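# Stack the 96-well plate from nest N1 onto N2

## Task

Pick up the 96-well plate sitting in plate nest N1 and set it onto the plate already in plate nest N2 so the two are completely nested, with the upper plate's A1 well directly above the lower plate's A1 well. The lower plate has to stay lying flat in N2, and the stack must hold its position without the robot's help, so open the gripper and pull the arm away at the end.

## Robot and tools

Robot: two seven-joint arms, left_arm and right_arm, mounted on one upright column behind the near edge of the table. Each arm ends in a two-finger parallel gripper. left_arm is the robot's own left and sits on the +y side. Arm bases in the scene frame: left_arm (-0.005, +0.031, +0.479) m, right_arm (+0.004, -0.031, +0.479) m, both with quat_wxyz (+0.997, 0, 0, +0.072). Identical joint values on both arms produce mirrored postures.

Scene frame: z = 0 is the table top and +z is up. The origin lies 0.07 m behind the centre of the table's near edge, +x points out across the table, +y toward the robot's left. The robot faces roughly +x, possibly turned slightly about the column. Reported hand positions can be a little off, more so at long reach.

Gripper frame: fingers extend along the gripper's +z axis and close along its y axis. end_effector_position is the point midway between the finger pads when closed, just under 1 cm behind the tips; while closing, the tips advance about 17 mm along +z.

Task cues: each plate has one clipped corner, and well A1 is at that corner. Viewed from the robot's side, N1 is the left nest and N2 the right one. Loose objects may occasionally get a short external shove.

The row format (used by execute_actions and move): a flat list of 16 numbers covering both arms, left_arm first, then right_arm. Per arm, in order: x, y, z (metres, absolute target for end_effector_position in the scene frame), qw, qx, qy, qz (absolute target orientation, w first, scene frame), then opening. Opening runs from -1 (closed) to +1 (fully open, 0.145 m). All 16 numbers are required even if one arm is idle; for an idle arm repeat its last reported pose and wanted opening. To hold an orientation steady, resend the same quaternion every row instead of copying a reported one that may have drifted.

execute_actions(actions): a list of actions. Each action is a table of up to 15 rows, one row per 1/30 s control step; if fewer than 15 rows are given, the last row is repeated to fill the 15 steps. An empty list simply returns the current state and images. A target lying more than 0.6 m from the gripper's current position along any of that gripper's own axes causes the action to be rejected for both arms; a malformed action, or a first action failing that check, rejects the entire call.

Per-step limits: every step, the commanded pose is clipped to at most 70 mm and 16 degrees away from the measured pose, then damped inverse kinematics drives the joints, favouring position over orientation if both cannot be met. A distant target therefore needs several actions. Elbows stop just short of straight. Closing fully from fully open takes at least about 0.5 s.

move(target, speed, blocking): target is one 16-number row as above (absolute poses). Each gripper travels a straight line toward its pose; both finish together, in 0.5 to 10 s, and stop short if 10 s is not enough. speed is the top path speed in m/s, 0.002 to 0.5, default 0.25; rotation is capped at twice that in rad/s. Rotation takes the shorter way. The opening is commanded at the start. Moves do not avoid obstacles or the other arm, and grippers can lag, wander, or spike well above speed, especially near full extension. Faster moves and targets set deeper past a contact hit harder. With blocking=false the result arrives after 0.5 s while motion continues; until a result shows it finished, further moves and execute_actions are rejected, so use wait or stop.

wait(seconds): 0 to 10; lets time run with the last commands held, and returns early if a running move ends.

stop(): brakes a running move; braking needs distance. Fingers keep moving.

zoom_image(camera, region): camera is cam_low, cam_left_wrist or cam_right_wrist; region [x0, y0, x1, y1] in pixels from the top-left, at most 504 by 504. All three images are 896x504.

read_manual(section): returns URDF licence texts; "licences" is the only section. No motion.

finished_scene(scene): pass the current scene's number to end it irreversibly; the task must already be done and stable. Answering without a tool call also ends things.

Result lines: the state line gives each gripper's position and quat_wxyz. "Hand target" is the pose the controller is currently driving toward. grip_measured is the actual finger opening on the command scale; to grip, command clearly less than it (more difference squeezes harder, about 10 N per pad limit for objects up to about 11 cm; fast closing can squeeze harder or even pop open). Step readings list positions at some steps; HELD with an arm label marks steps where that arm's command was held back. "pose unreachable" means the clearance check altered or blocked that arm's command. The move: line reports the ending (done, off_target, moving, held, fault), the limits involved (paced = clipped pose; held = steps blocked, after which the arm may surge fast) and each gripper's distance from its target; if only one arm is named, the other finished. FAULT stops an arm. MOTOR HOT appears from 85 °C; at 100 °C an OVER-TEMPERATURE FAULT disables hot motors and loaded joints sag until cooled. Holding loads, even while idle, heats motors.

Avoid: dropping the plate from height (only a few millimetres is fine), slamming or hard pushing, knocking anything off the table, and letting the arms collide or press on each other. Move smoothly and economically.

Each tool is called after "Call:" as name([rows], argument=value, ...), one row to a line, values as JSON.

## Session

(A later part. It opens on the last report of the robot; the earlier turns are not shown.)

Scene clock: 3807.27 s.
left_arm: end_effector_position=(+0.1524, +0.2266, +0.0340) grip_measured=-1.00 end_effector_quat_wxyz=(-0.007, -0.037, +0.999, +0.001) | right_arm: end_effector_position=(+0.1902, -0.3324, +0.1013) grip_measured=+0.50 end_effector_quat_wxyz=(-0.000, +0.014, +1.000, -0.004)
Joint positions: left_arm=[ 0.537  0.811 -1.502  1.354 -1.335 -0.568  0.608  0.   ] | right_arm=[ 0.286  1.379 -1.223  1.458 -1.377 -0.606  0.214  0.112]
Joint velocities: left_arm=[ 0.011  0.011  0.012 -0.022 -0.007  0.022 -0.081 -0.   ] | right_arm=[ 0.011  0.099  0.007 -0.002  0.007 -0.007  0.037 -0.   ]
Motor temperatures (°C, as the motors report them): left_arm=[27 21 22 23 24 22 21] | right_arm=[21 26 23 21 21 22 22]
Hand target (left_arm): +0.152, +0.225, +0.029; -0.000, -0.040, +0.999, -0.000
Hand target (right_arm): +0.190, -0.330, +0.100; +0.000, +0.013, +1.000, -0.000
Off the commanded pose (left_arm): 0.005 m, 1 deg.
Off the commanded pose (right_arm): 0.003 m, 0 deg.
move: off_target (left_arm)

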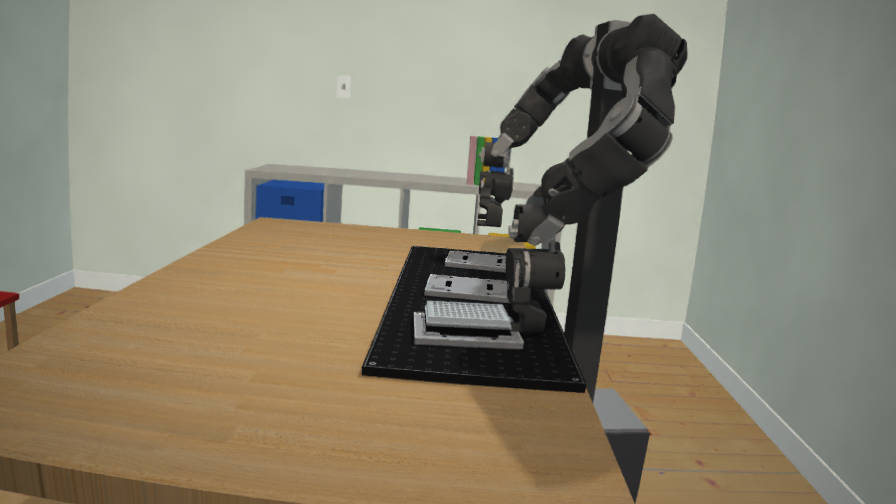

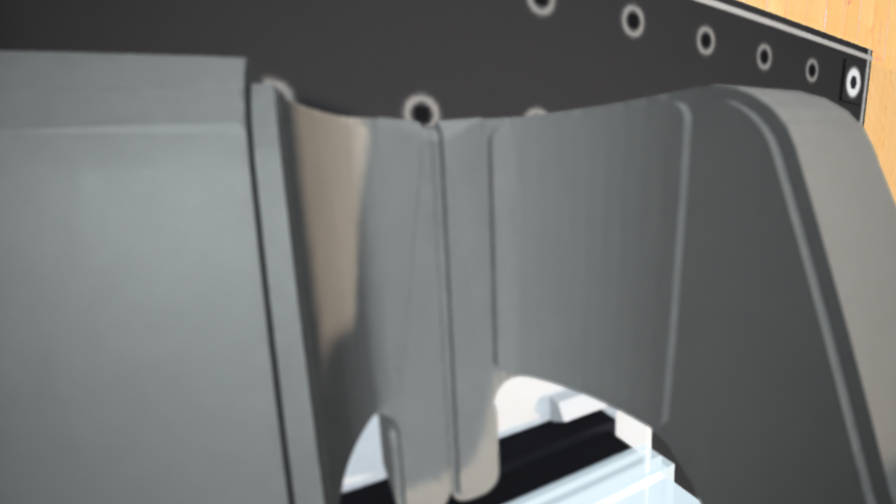

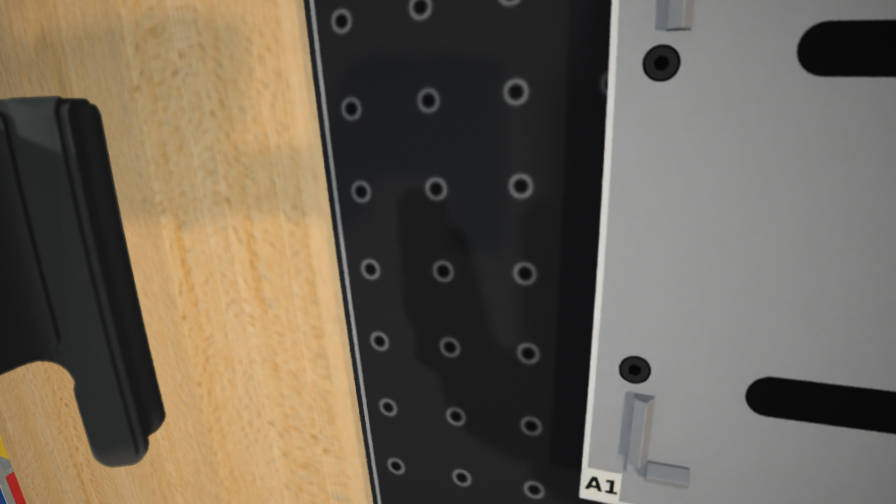

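Call:
move(target=[0.153,0.225,0.0352,0,-0.040,0.9992,0,-1.0,0.19,-0.33,0.10,0,0.0131,0.9999,0,0.5], speed=0.004)

Call:
move(target=[0.164,0.2258,0.0348,0,-0.040,0.9992,0,-1.0,0.19,-0.33,0.10,0,0.0131,0.9999,0,0.5], speed=0.002)

Scene clock: 3826.50 s.
left_arm: end_effector_position=(+0.1537, +0.2243, +0.0353) grip_measured=-1.00 end_effector_quat_wxyz=(-0.000, -0.039, +0.999, -0.002) | right_arm: end_effector_position=(+0.1902, -0.3324, +0.1013) grip_measured=+0.50 end_effector_quat_wxyz=(-0.000, +0.014, +1.000, -0.004)
Joint positions: left_arm=[ 0.536  0.815 -1.502  1.367 -1.334 -0.554  0.61   0.   ] | right_arm=[ 0.286  1.379 -1.223  1.458 -1.377 -0.606  0.214  0.112]
Joint velocities: left_arm=[-0.099 -0.055 -0.002 -0.002  0.022 -0.022  0.022 -0.   ] | right_arm=[-0.011 -0.033 -0.017 -0.002 -0.051 -0.095 -0.066  0.   ]
Motor temperatures (°C, as the motors report them): left_arm=[26 21 22 23 24 22 21] | right_arm=[21 26 23 21 21 22 22]
Hand target (left_arm): +0.153, +0.225, +0.035; -0.000, -0.040, +0.999, +0.000
Hand target (right_arm): +0.190, -0.330, +0.100; +0.000, +0.013, +1.000, -0.000
Off the commanded pose (left_arm): 0.001 m, 0 deg.
Off the commanded pose (right_arm): 0.003 m, 0 deg.
move: done

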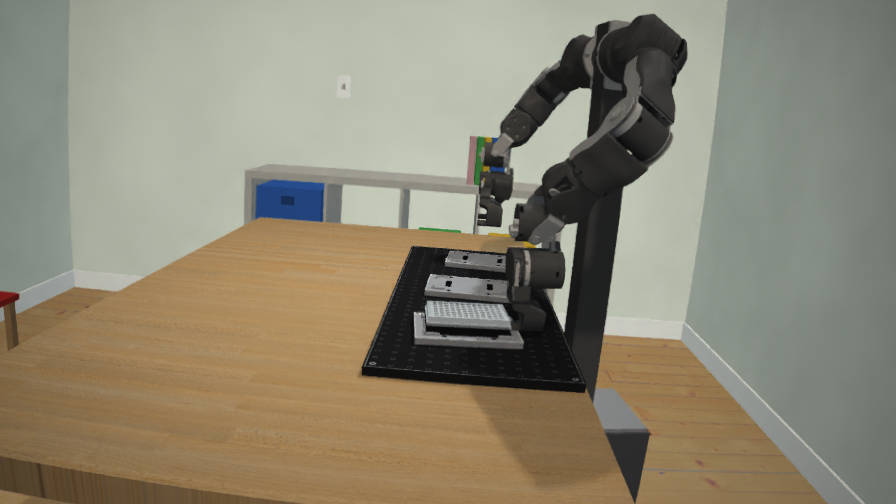

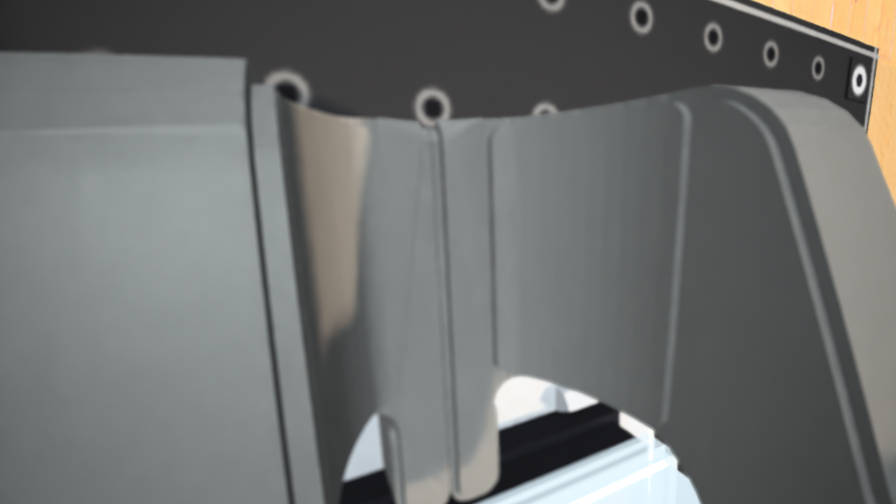

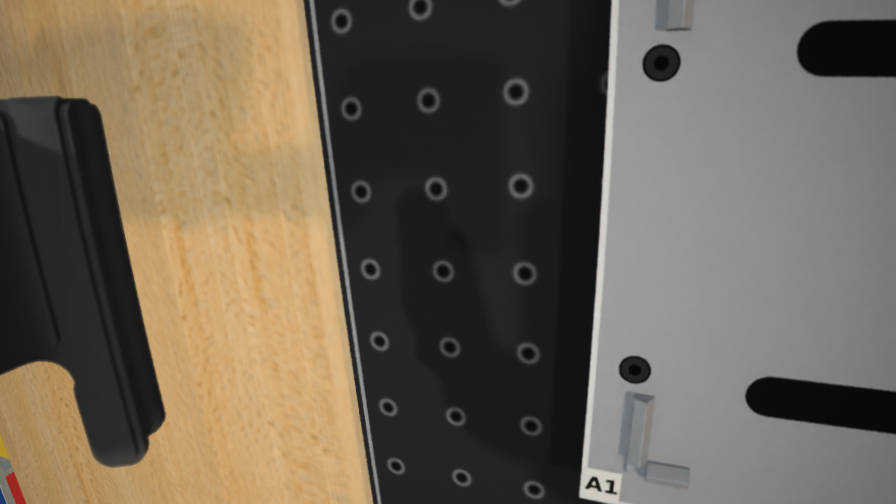

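Scene clock: 3831.93 s.
left_arm: end_effector_position=(+0.1545, +0.2252, +0.0351) grip_measured=-1.00 end_effector_quat_wxyz=(-0.021, -0.034, +0.999, -0.002) | right_arm: end_effector_position=(+0.1902, -0.3324, +0.1013) grip_measured=+0.50 end_effector_quat_wxyz=(-0.000, +0.014, +1.000, -0.004)
Joint positions: left_arm=[ 0.545  0.797 -1.486  1.335 -1.322 -0.619  0.61   0.   ] | right_arm=[ 0.286  1.379 -1.223  1.458 -1.377 -0.606  0.214  0.112]
Joint velocities: left_arm=[-0.077 -0.033  0.007 -0.007  0.022  0.007  0.007 -0.   ] | right_arm=[-0.011  0.033 -0.002 -0.017 -0.081  0.007 -0.066  0.   ]
Motor temperatures (°C, as the motors report them): left_arm=[26 21 22 23 24 22 21] | right_arm=[21 26 23 21 21 22 22]
Hand target (left_arm): +0.164, +0.226, +0.035; -0.000, -0.040, +0.999, -0.000
Hand target (right_arm): +0.190, -0.330, +0.100; +0.000, +0.013, +1.000, -0.000
Off the commanded pose (left_arm): 0.010 m, 2 deg.
Off the commanded pose (right_arm): 0.003 m, 0 deg.
move: off_target (left_arm)

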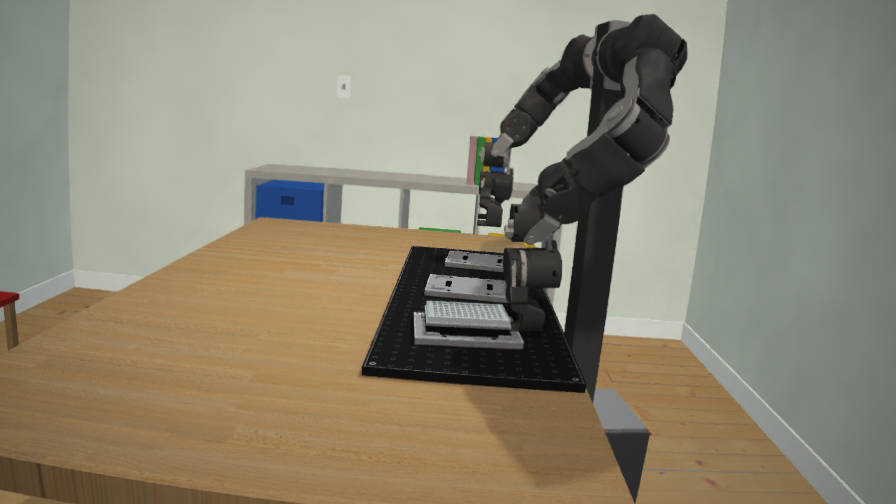

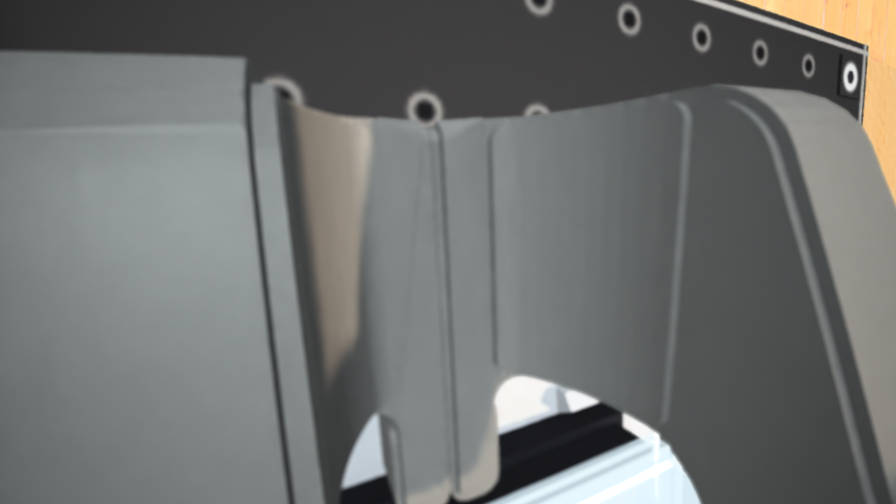

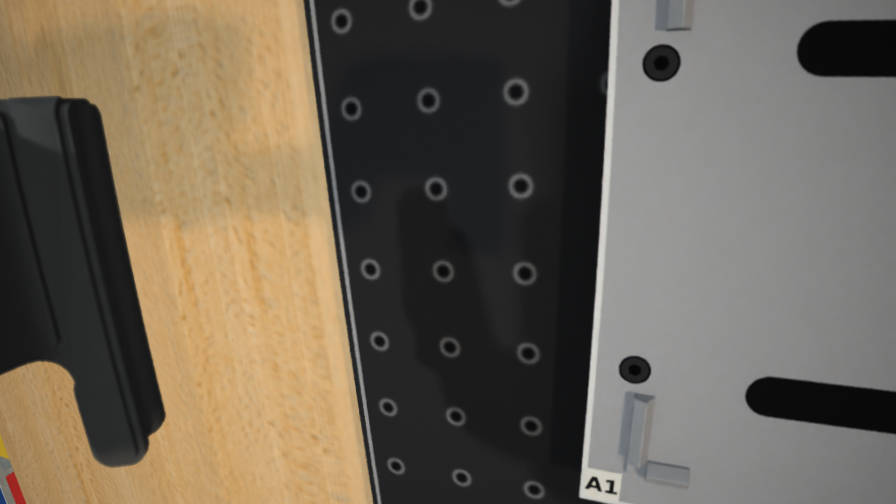

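Call:
zoom_image(camera="cam_left_wrist", region=[330, 360, 720, 504])

Region (330, 360, 720, 504) of cam_left_wrist's 896x504 image, scaled by 1.292, with more detail than that image has; it fills the top 186 rows of this view, and the rest is white.

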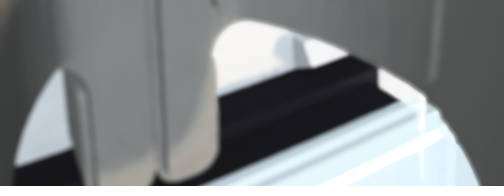

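Call:
move(target=[0.150,0.225,0.0355,0,-0.040,0.9992,0,-1.0,0.19,-0.33,0.10,0,0.0131,0.9999,0,0.5], speed=0.006)

Call:
zoom_image(camera="cam_low", region=[450, 310, 490, 345])

Call:
zoom_image(camera="cam_low", region=[415, 305, 475, 345])

Scene clock: 3914.07 s.
left_arm: end_effector_position=(+0.1513, +0.2239, +0.0359) grip_measured=-1.00 end_effector_quat_wxyz=(+0.000, -0.040, +0.999, -0.003) | right_arm: end_effector_position=(+0.1902, -0.3324, +0.1013) grip_measured=+0.50 end_effector_quat_wxyz=(-0.000, +0.014, +1.000, -0.004)
Joint positions: left_arm=[ 0.52   0.823 -1.486  1.38  -1.34  -0.552  0.613  0.   ] | right_arm=[ 0.286  1.379 -1.223  1.458 -1.377 -0.606  0.214  0.112]
Joint velocities: left_arm=[ 0.011  0.011 -0.022  0.002  0.007  0.007  0.037  0.   ] | right_arm=[-0.055  0.033 -0.007  0.007  0.022  0.051 -0.007  0.   ]
Motor temperatures (°C, as the motors report them): left_arm=[26 21 23 23 24 23 21] | right_arm=[21 26 23 21 21 22 22]
Hand target (left_arm): +0.150, +0.225, +0.036; +0.000, -0.040, +0.999, +0.000
Hand target (right_arm): +0.190, -0.330, +0.100; +0.000, +0.013, +1.000, -0.000
Off the commanded pose (left_arm): 0.002 m, 0 deg.
Off the commanded pose (right_arm): 0.003 m, 0 deg.
move: done

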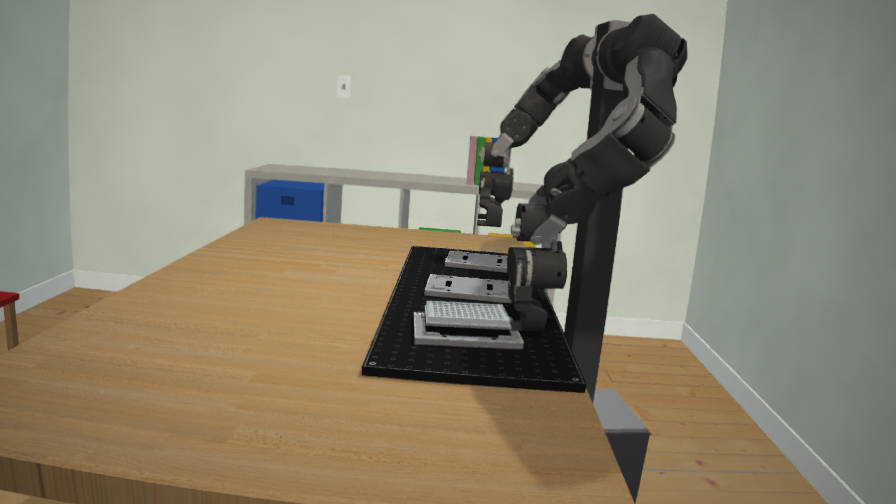

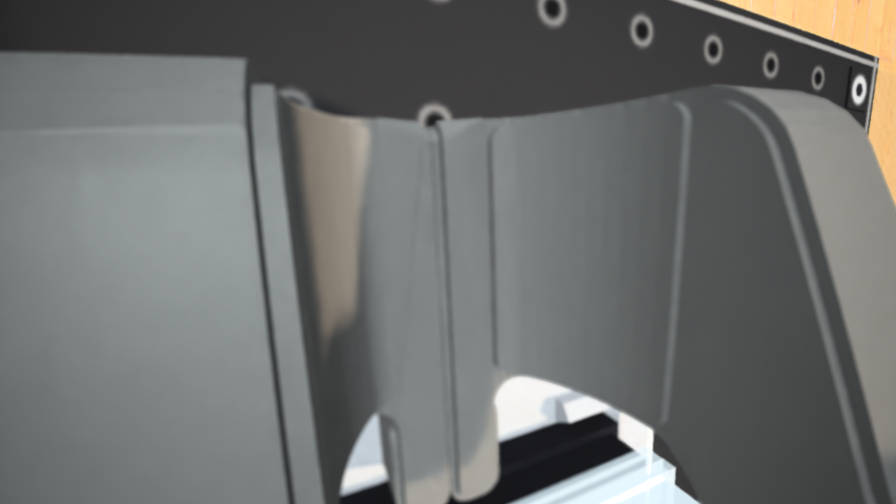

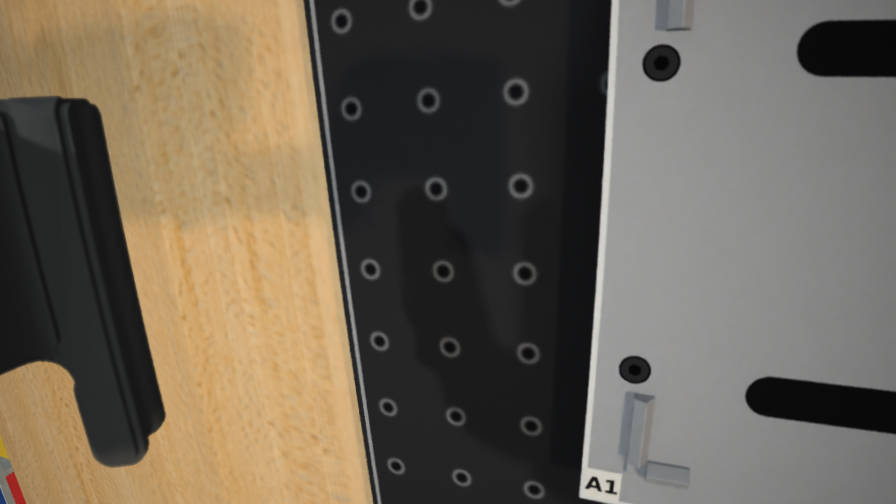

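Region (450, 310, 490, 345) of cam_low's 896x504 image, scaled by 12.600, with more detail than that image has; it fills the top 441 rows of this view, and the rest is white.

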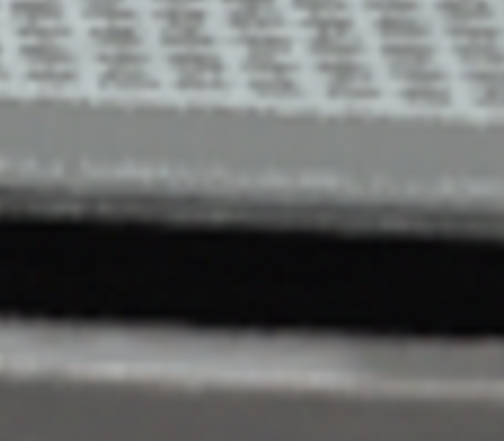

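Region (415, 305, 475, 345) of cam_low's 896x504 image, scaled by 8.400, with more detail than that image has.

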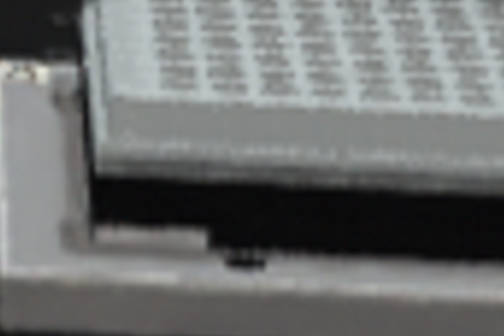

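Call:
move(target=[0.150,0.225,0.0478,0,-0.040,0.9992,0,-1.0,0.19,-0.33,0.10,0,0.0131,0.9999,0,0.5], speed=0.01)

Call:
move(target=[0.1575,0.2256,0.0478,0,-0.040,0.9992,0,-1.0,0.19,-0.33,0.10,0,0.0131,0.9999,0,0.5], speed=0.002)

Call:
zoom_image(camera="cam_low", region=[415, 305, 475, 345])

Scene clock: 3939.63 s.
left_arm: end_effector_position=(+0.1494, +0.2240, +0.0470) grip_measured=-1.00 end_effector_quat_wxyz=(+0.000, -0.040, +0.999, -0.002) | right_arm: end_effector_position=(+0.1902, -0.3324, +0.1013) grip_measured=+0.50 end_effector_quat_wxyz=(-0.000, +0.014, +1.000, -0.004)
Joint positions: left_arm=[ 0.531  0.863 -1.486  1.452 -1.31  -0.554  0.655  0.   ] | right_arm=[ 0.286  1.379 -1.223  1.458 -1.377 -0.606  0.214  0.112]
Joint velocities: left_arm=[-0.033  0.055  0.002 -0.002 -0.081 -0.066  0.007  0.   ] | right_arm=[ 0.055  0.077  0.007  0.007 -0.007 -0.066 -0.007 -0.   ]
Motor temperatures (°C, as the motors report them): left_arm=[26 21 23 23 24 22 21] | right_arm=[21 26 23 21 21 22 22]
Hand target (left_arm): +0.150, +0.225, +0.048; +0.000, -0.040, +0.999, +0.000
Hand target (right_arm): +0.190, -0.330, +0.100; +0.000, +0.013, +1.000, -0.000
Off the commanded pose (left_arm): 0.001 m, 0 deg.
Off the commanded pose (right_arm): 0.003 m, 0 deg.
move: done

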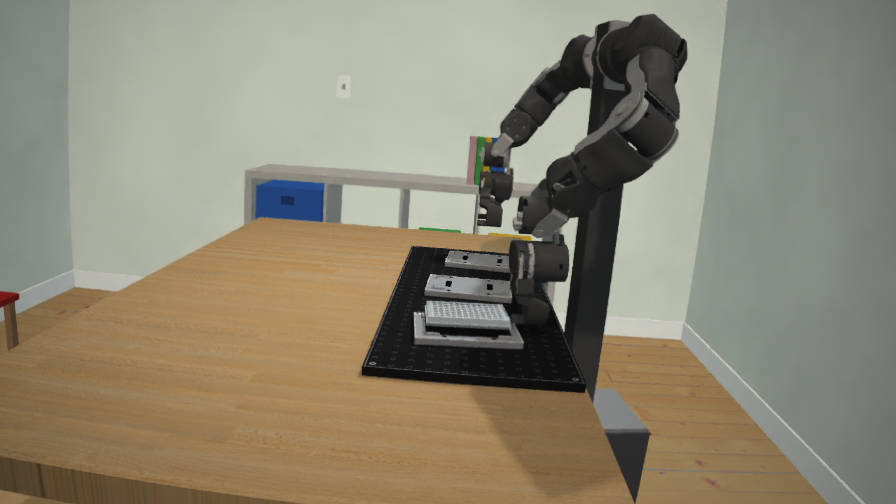

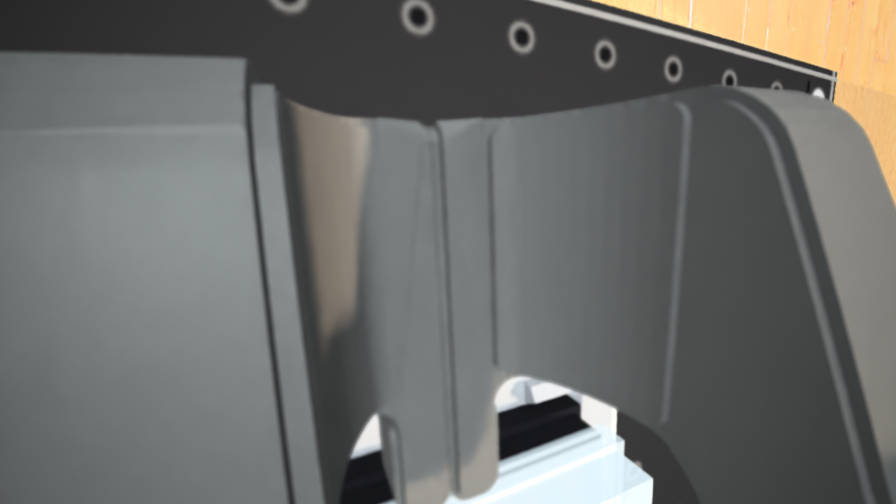

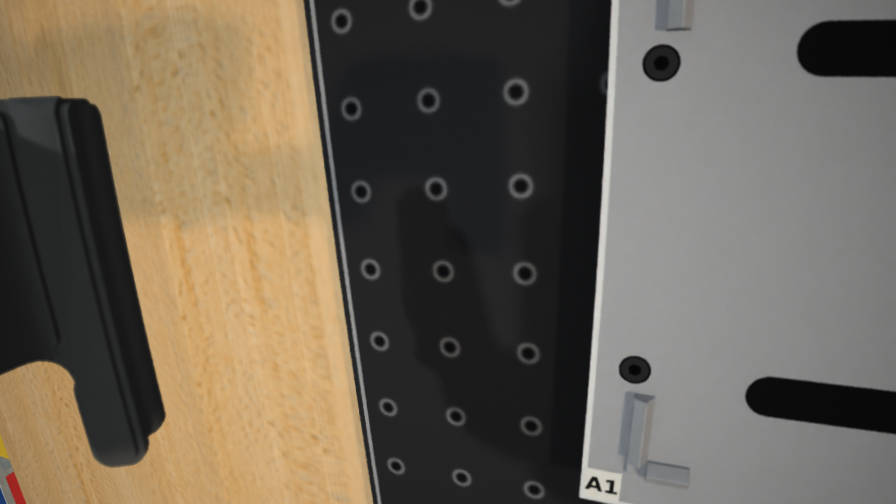

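Scene clock: 3944.00 s.
left_arm: end_effector_position=(+0.1551, +0.2256, +0.0472) grip_measured=-1.00 end_effector_quat_wxyz=(-0.002, -0.039, +0.999, +0.000) | right_arm: end_effector_position=(+0.1902, -0.3324, +0.1013) grip_measured=+0.50 end_effector_quat_wxyz=(-0.000, +0.014, +1.000, -0.004)
Joint positions: left_arm=[ 0.549  0.849 -1.486  1.428 -1.303 -0.576  0.655  0.   ] | right_arm=[ 0.286  1.379 -1.223  1.458 -1.377 -0.606  0.214  0.112]
Joint velocities: left_arm=[-0.011 -0.055 -0.007 -0.007  0.037  0.007 -0.022  0.   ] | right_arm=[-0.033 -0.077 -0.007 -0.007 -0.051 -0.051  0.037  0.   ]
Motor temperatures (°C, as the motors report them): left_arm=[26 21 23 23 24 22 21] | right_arm=[21 26 23 21 21 22 22]
Hand target (left_arm): +0.157, +0.226, +0.048; +0.000, -0.040, +0.999, +0.000
Hand target (right_arm): +0.190, -0.330, +0.100; +0.000, +0.013, +1.000, -0.000
Off the commanded pose (left_arm): 0.002 m, 0 deg.
Off the commanded pose (right_arm): 0.003 m, 0 deg.
move: done

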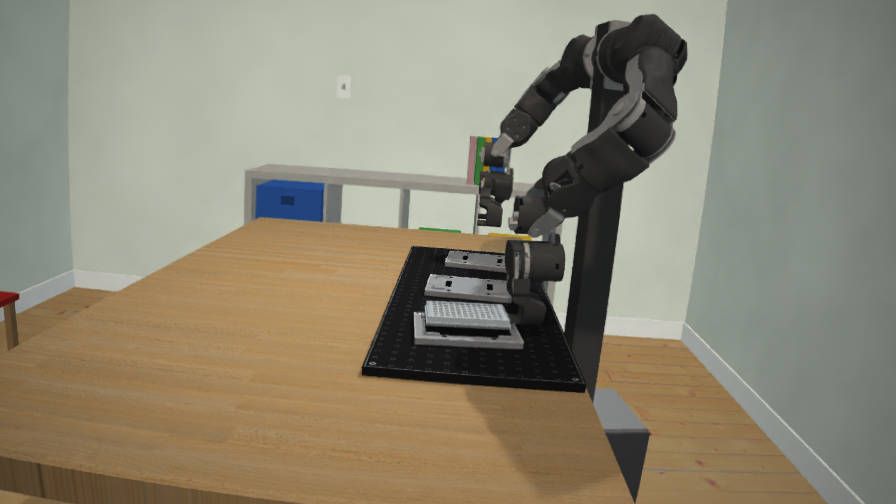

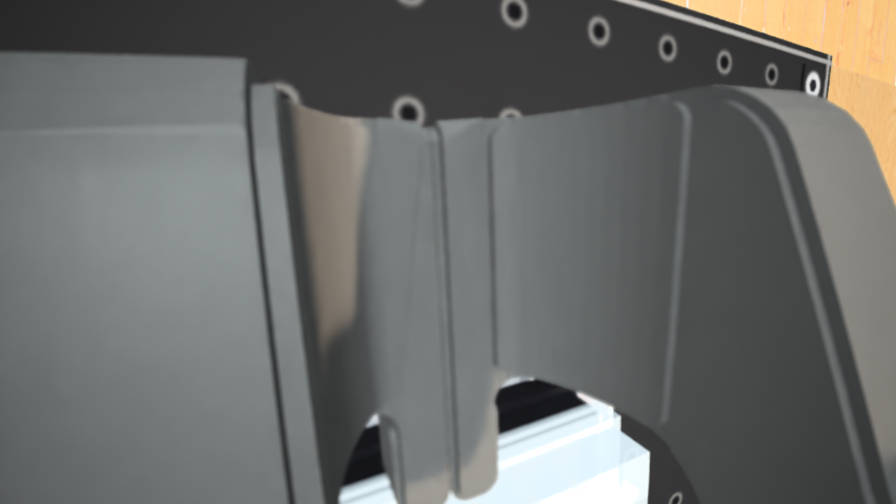

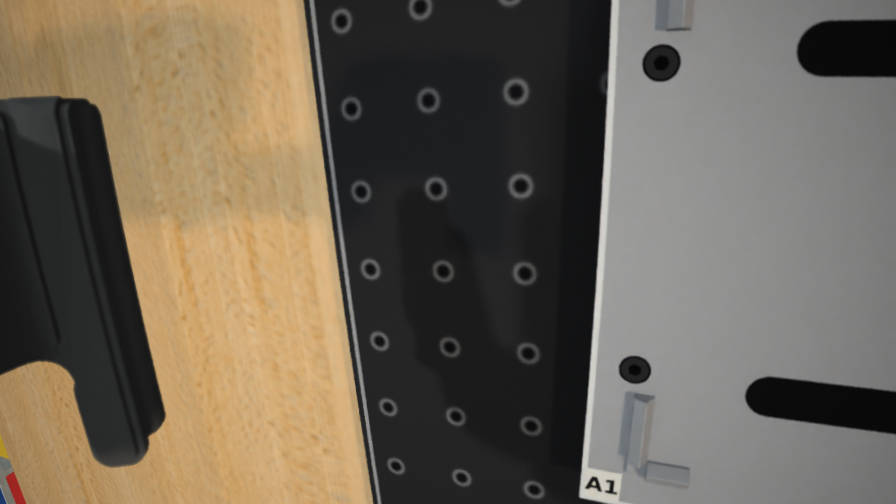

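Region (415, 305, 475, 345) of cam_low's 896x504 image, scaled by 8.400, with more detail than that image has.

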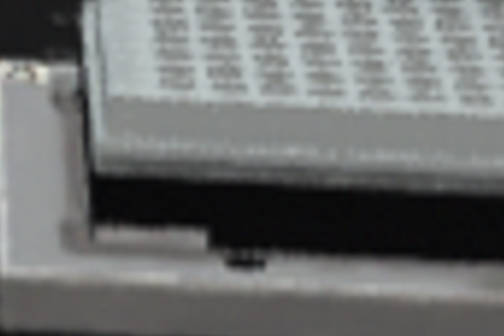

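Call:
move(target=[0.1605,0.2258,0.0478,0,-0.040,0.9992,0,-1.0,0.19,-0.33,0.10,0,0.0131,0.9999,0,0.5], speed=0.002)

Call:
zoom_image(camera="cam_low", region=[415, 305, 475, 345])

Scene clock: 3952.90 s.
left_arm: end_effector_position=(+0.1554, +0.2258, +0.0466) grip_measured=-1.00 end_effector_quat_wxyz=(-0.008, -0.038, +0.999, +0.001) | right_arm: end_effector_position=(+0.1902, -0.3324, +0.1013) grip_measured=+0.50 end_effector_quat_wxyz=(-0.000, +0.014, +1.000, -0.004)
Joint positions: left_arm=[ 0.554  0.842 -1.486  1.417 -1.298 -0.591  0.655  0.   ] | right_arm=[ 0.286  1.379 -1.223  1.458 -1.377 -0.606  0.214  0.112]
Joint velocities: left_arm=[-0.011 -0.055 -0.002 -0.017 -0.066 -0.051  0.037 -0.   ] | right_arm=[-0.011  0.011  0.007 -0.002  0.022  0.007 -0.007 -0.   ]
Motor temperatures (°C, as the motors report them): left_arm=[26 21 23 23 24 22 21] | right_arm=[21 26 23 21 21 22 22]
Hand target (left_arm): +0.160, +0.226, +0.048; -0.000, -0.040, +0.999, +0.000
Hand target (right_arm): +0.190, -0.330, +0.100; +0.000, +0.013, +1.000, -0.000
Off the commanded pose (left_arm): 0.005 m, 1 deg.
Off the commanded pose (right_arm): 0.003 m, 0 deg.
move: off_target (left_arm)

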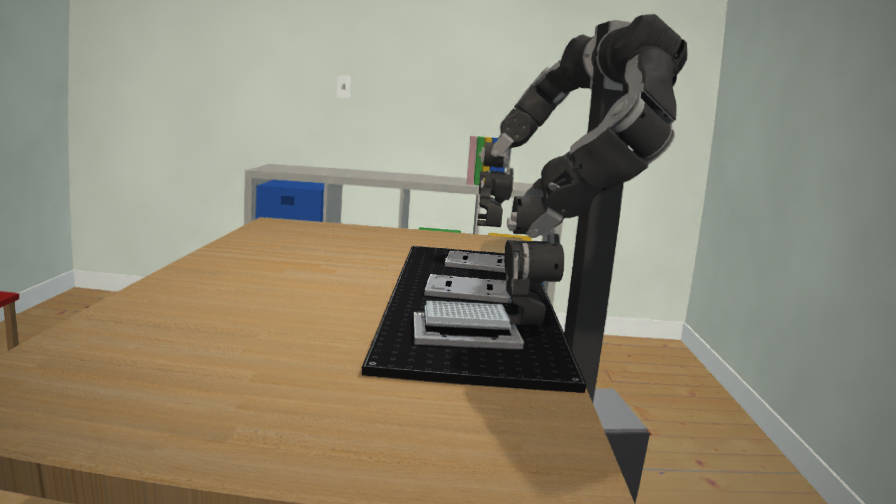

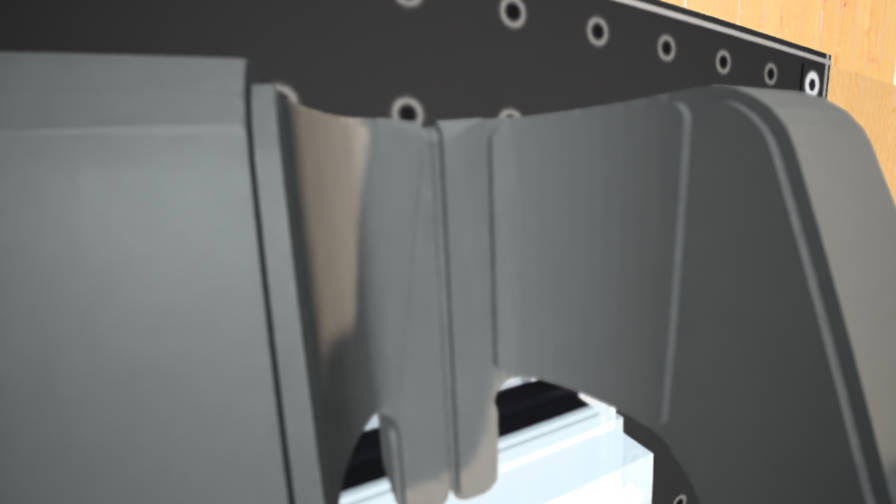

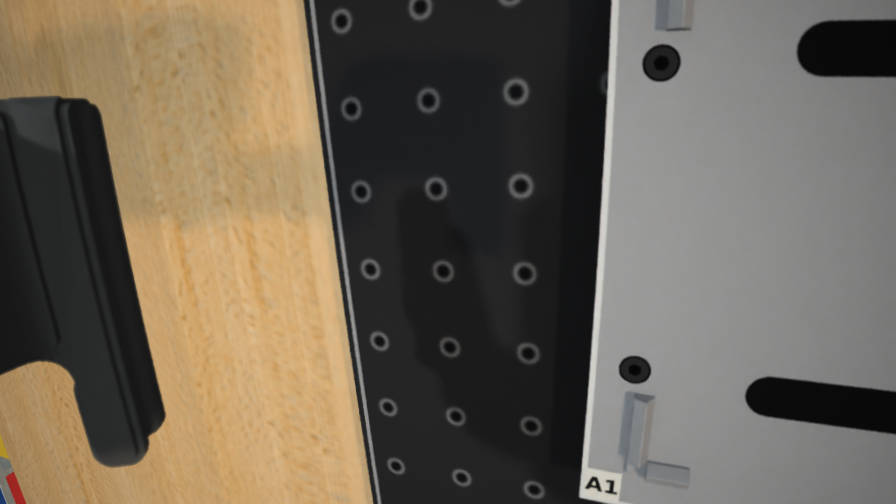

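Region (415, 305, 475, 345) of cam_low's 896x504 image, scaled by 8.400, with more detail than that image has.

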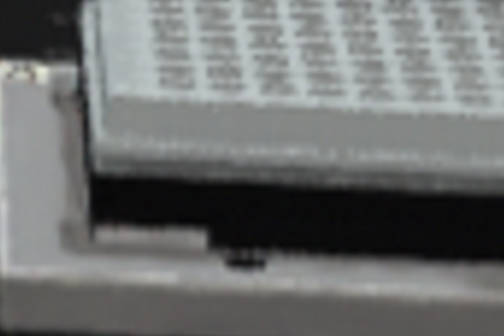

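Call:
execute_actions(actions=[])

Scene clock: 3971.90 s.
left_arm: end_effector_position=(+0.1554, +0.2258, +0.0466) grip_measured=-1.00 end_effector_quat_wxyz=(-0.008, -0.038, +0.999, +0.001) | right_arm: end_effector_position=(+0.1902, -0.3324, +0.1013) grip_measured=+0.50 end_effector_quat_wxyz=(-0.000, +0.014, +1.000, -0.004)
Joint positions: left_arm=[ 0.554  0.842 -1.486  1.417 -1.298 -0.591  0.655  0.   ] | right_arm=[ 0.286  1.379 -1.223  1.458 -1.377 -0.606  0.214  0.112]
Joint velocities: left_arm=[ 0.011  0.033 -0.012 -0.002  0.007 -0.125  0.051  0.   ] | right_arm=[-0.077 -0.077 -0.017  0.002 -0.051 -0.051 -0.095  0.   ]
Motor temperatures (°C, as the motors report them): left_arm=[27 21 23 23 24 22 21] | right_arm=[21 26 23 21 21 22 22]
Hand target (left_arm): +0.160, +0.226, +0.048; -0.000, -0.040, +0.999, +0.000
Hand target (right_arm): +0.190, -0.330, +0.100; +0.000, +0.013, +1.000, -0.000
Off the commanded pose (left_arm): 0.005 m, 1 deg.
Off the commanded pose (right_arm): 0.003 m, 0 deg.

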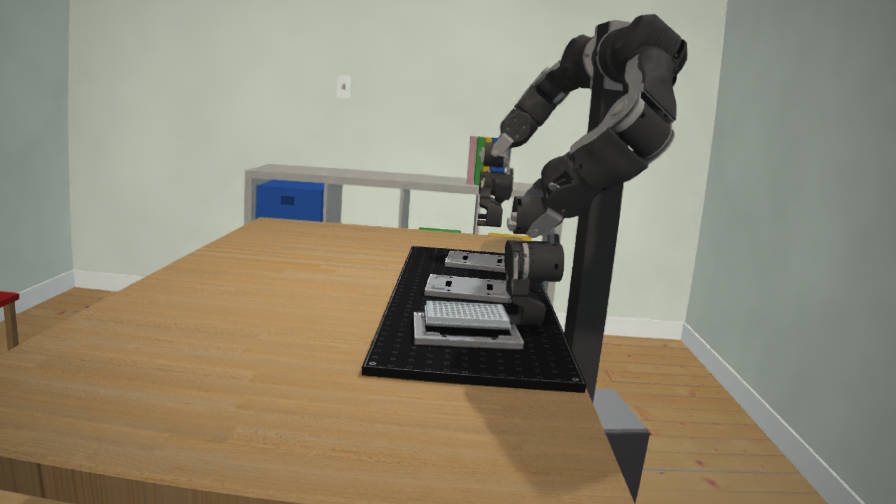

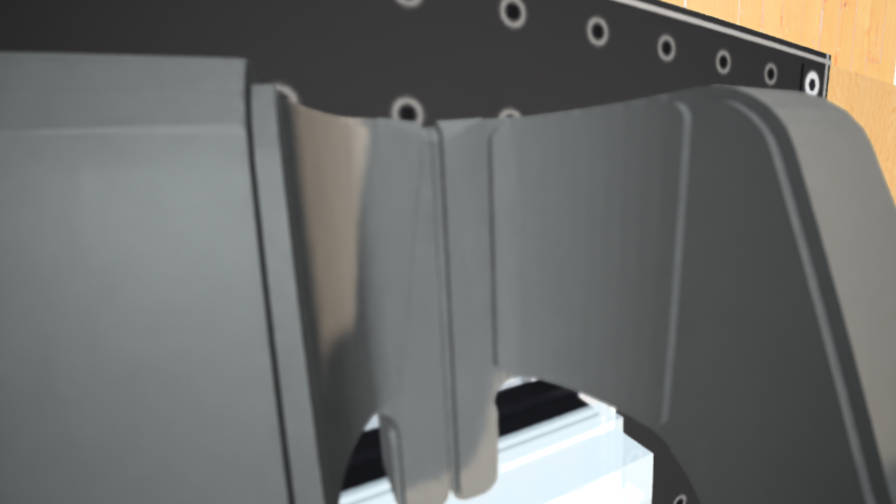

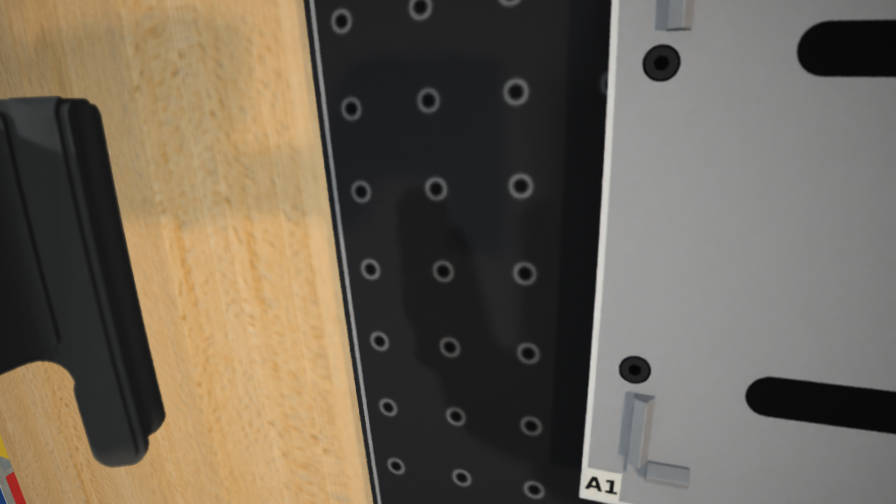

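Call:
move(target=[0.147,0.2258,0.0485,0,-0.04,0.9992,0,-1,0.19,-0.33,0.10,0,0.0131,0.9999,0,0.5], speed=0.01)

Call:
move(target=[0.147,0.2258,0.10,0,-0.04,0.9992,0,-1,0.19,-0.33,0.10,0,0.0131,0.9999,0,0.5], speed=0.05)

Scene clock: 3978.77 s.
left_arm: end_effector_position=(+0.1477, +0.2248, +0.0486) grip_measured=-1.00 end_effector_quat_wxyz=(-0.001, -0.040, +0.999, -0.003) | right_arm: end_effector_position=(+0.1902, -0.3324, +0.1013) grip_measured=+0.50 end_effector_quat_wxyz=(-0.000, +0.014, +1.000, -0.004)
Joint positions: left_arm=[ 0.53   0.874 -1.486  1.465 -1.307 -0.554  0.655  0.   ] | right_arm=[ 0.286  1.379 -1.223  1.458 -1.377 -0.606  0.214  0.112]
Joint velocities: left_arm=[ 0.033 -0.099 -0.002 -0.017 -0.066 -0.022 -0.007  0.   ] | right_arm=[-0.011 -0.033  0.002 -0.002  0.066 -0.11   0.022  0.   ]
Motor temperatures (°C, as the motors report them): left_arm=[26 21 23 23 24 22 21] | right_arm=[21 26 23 21 21 22 22]
Hand target (left_arm): +0.147, +0.226, +0.048; -0.000, -0.040, +0.999, -0.000
Hand target (right_arm): +0.190, -0.330, +0.100; +0.000, +0.013, +1.000, -0.000
Off the commanded pose (left_arm): 0.001 m, 0 deg.
Off the commanded pose (right_arm): 0.003 m, 0 deg.
move: done

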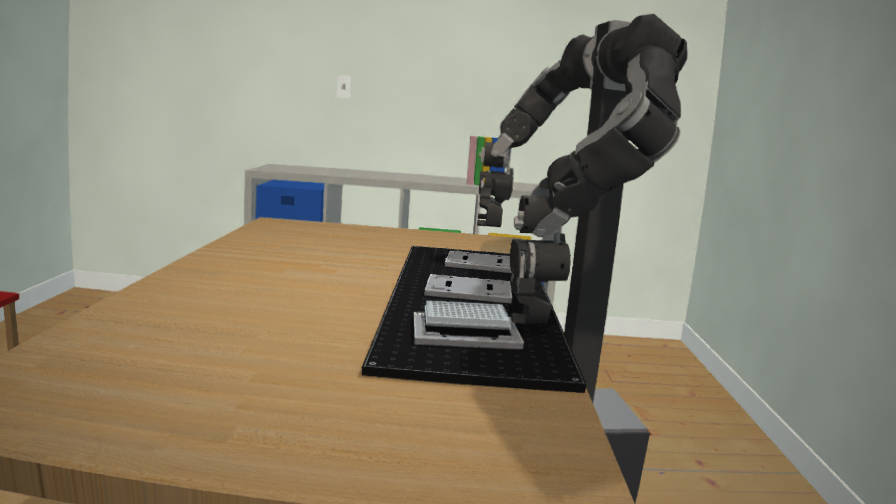

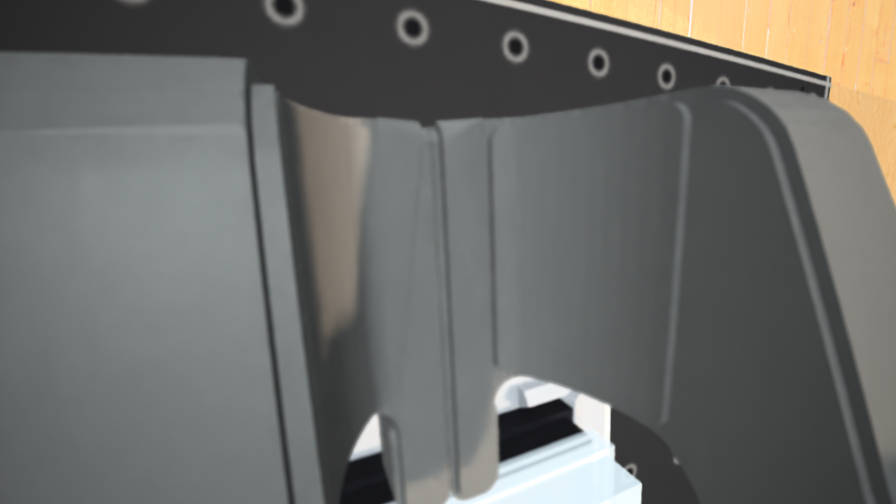

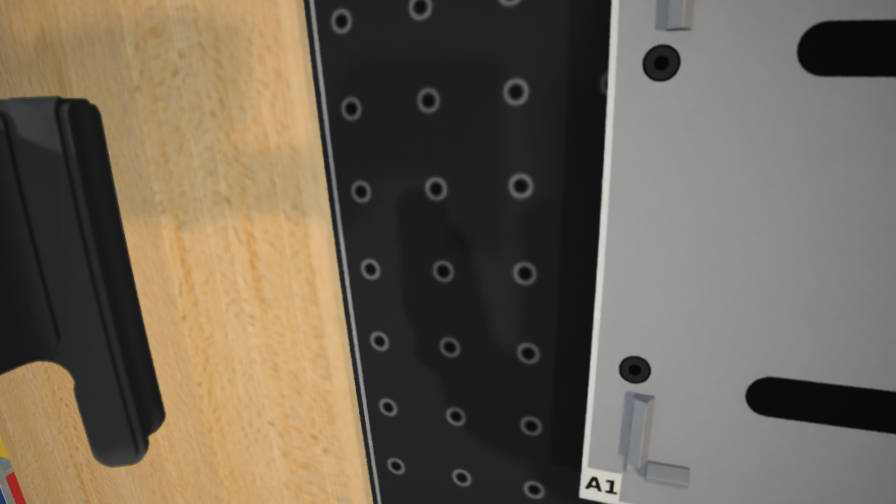

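Scene clock: 3980.03 s.
left_arm: end_effector_position=(+0.1467, +0.2255, +0.0998) grip_measured=-1.00 end_effector_quat_wxyz=(+0.001, -0.040, +0.999, -0.002) | right_arm: end_effector_position=(+0.1902, -0.3324, +0.1013) grip_measured=+0.50 end_effector_quat_wxyz=(-0.000, +0.014, +1.000, -0.004)
Joint positions: left_arm=[ 0.62   1.028 -1.486  1.731 -1.158 -0.581  0.816  0.   ] | right_arm=[ 0.286  1.379 -1.223  1.458 -1.377 -0.606  0.214  0.112]
Joint velocities: left_arm=[-0.055  0.011  0.012 -0.002 -0.051 -0.051  0.037  0.   ] | right_arm=[-0.077  0.055  0.017  0.007 -0.051  0.066  0.022 -0.   ]
Motor temperatures (°C, as the motors report them): left_arm=[26 21 23 23 24 22 21] | right_arm=[21 26 23 21 21 22 22]
Hand target (left_arm): +0.147, +0.226, +0.100; +0.000, -0.040, +0.999, +0.001
Hand target (right_arm): +0.190, -0.330, +0.100; +0.000, +0.013, +1.000, -0.000
Off the commanded pose (left_arm): 0.001 m, 0 deg.
Off the commanded pose (right_arm): 0.003 m, 0 deg.
move: done

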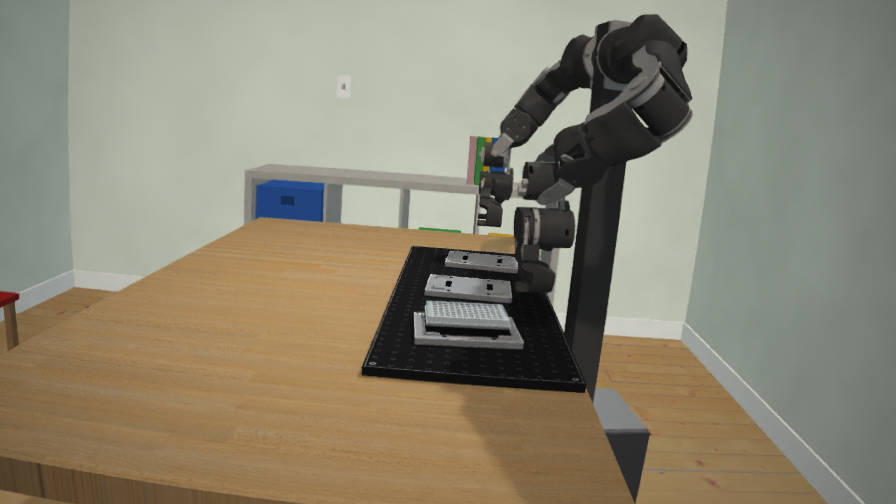

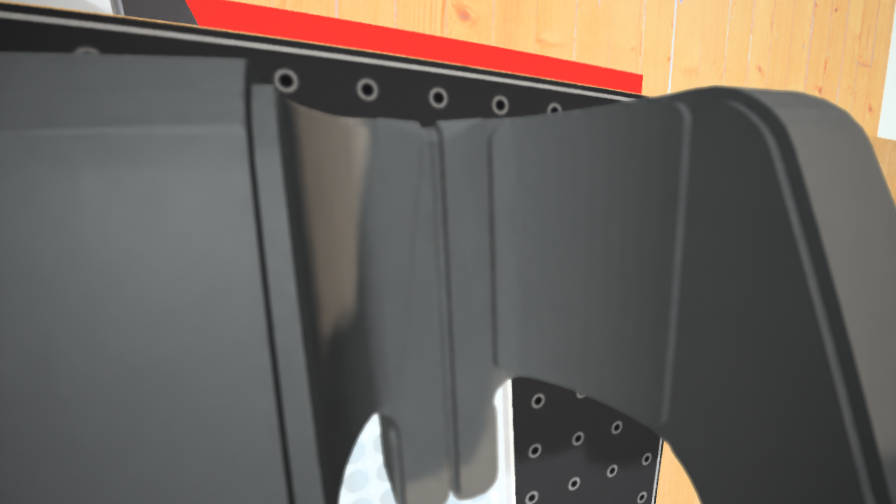

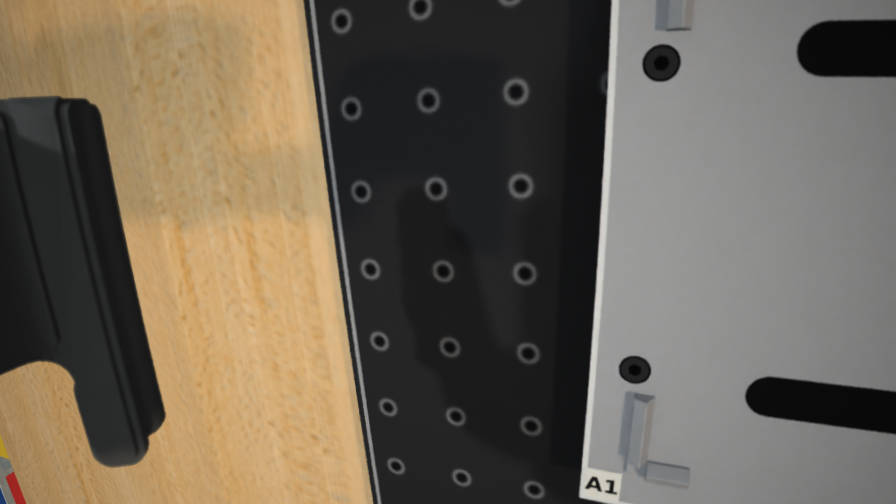

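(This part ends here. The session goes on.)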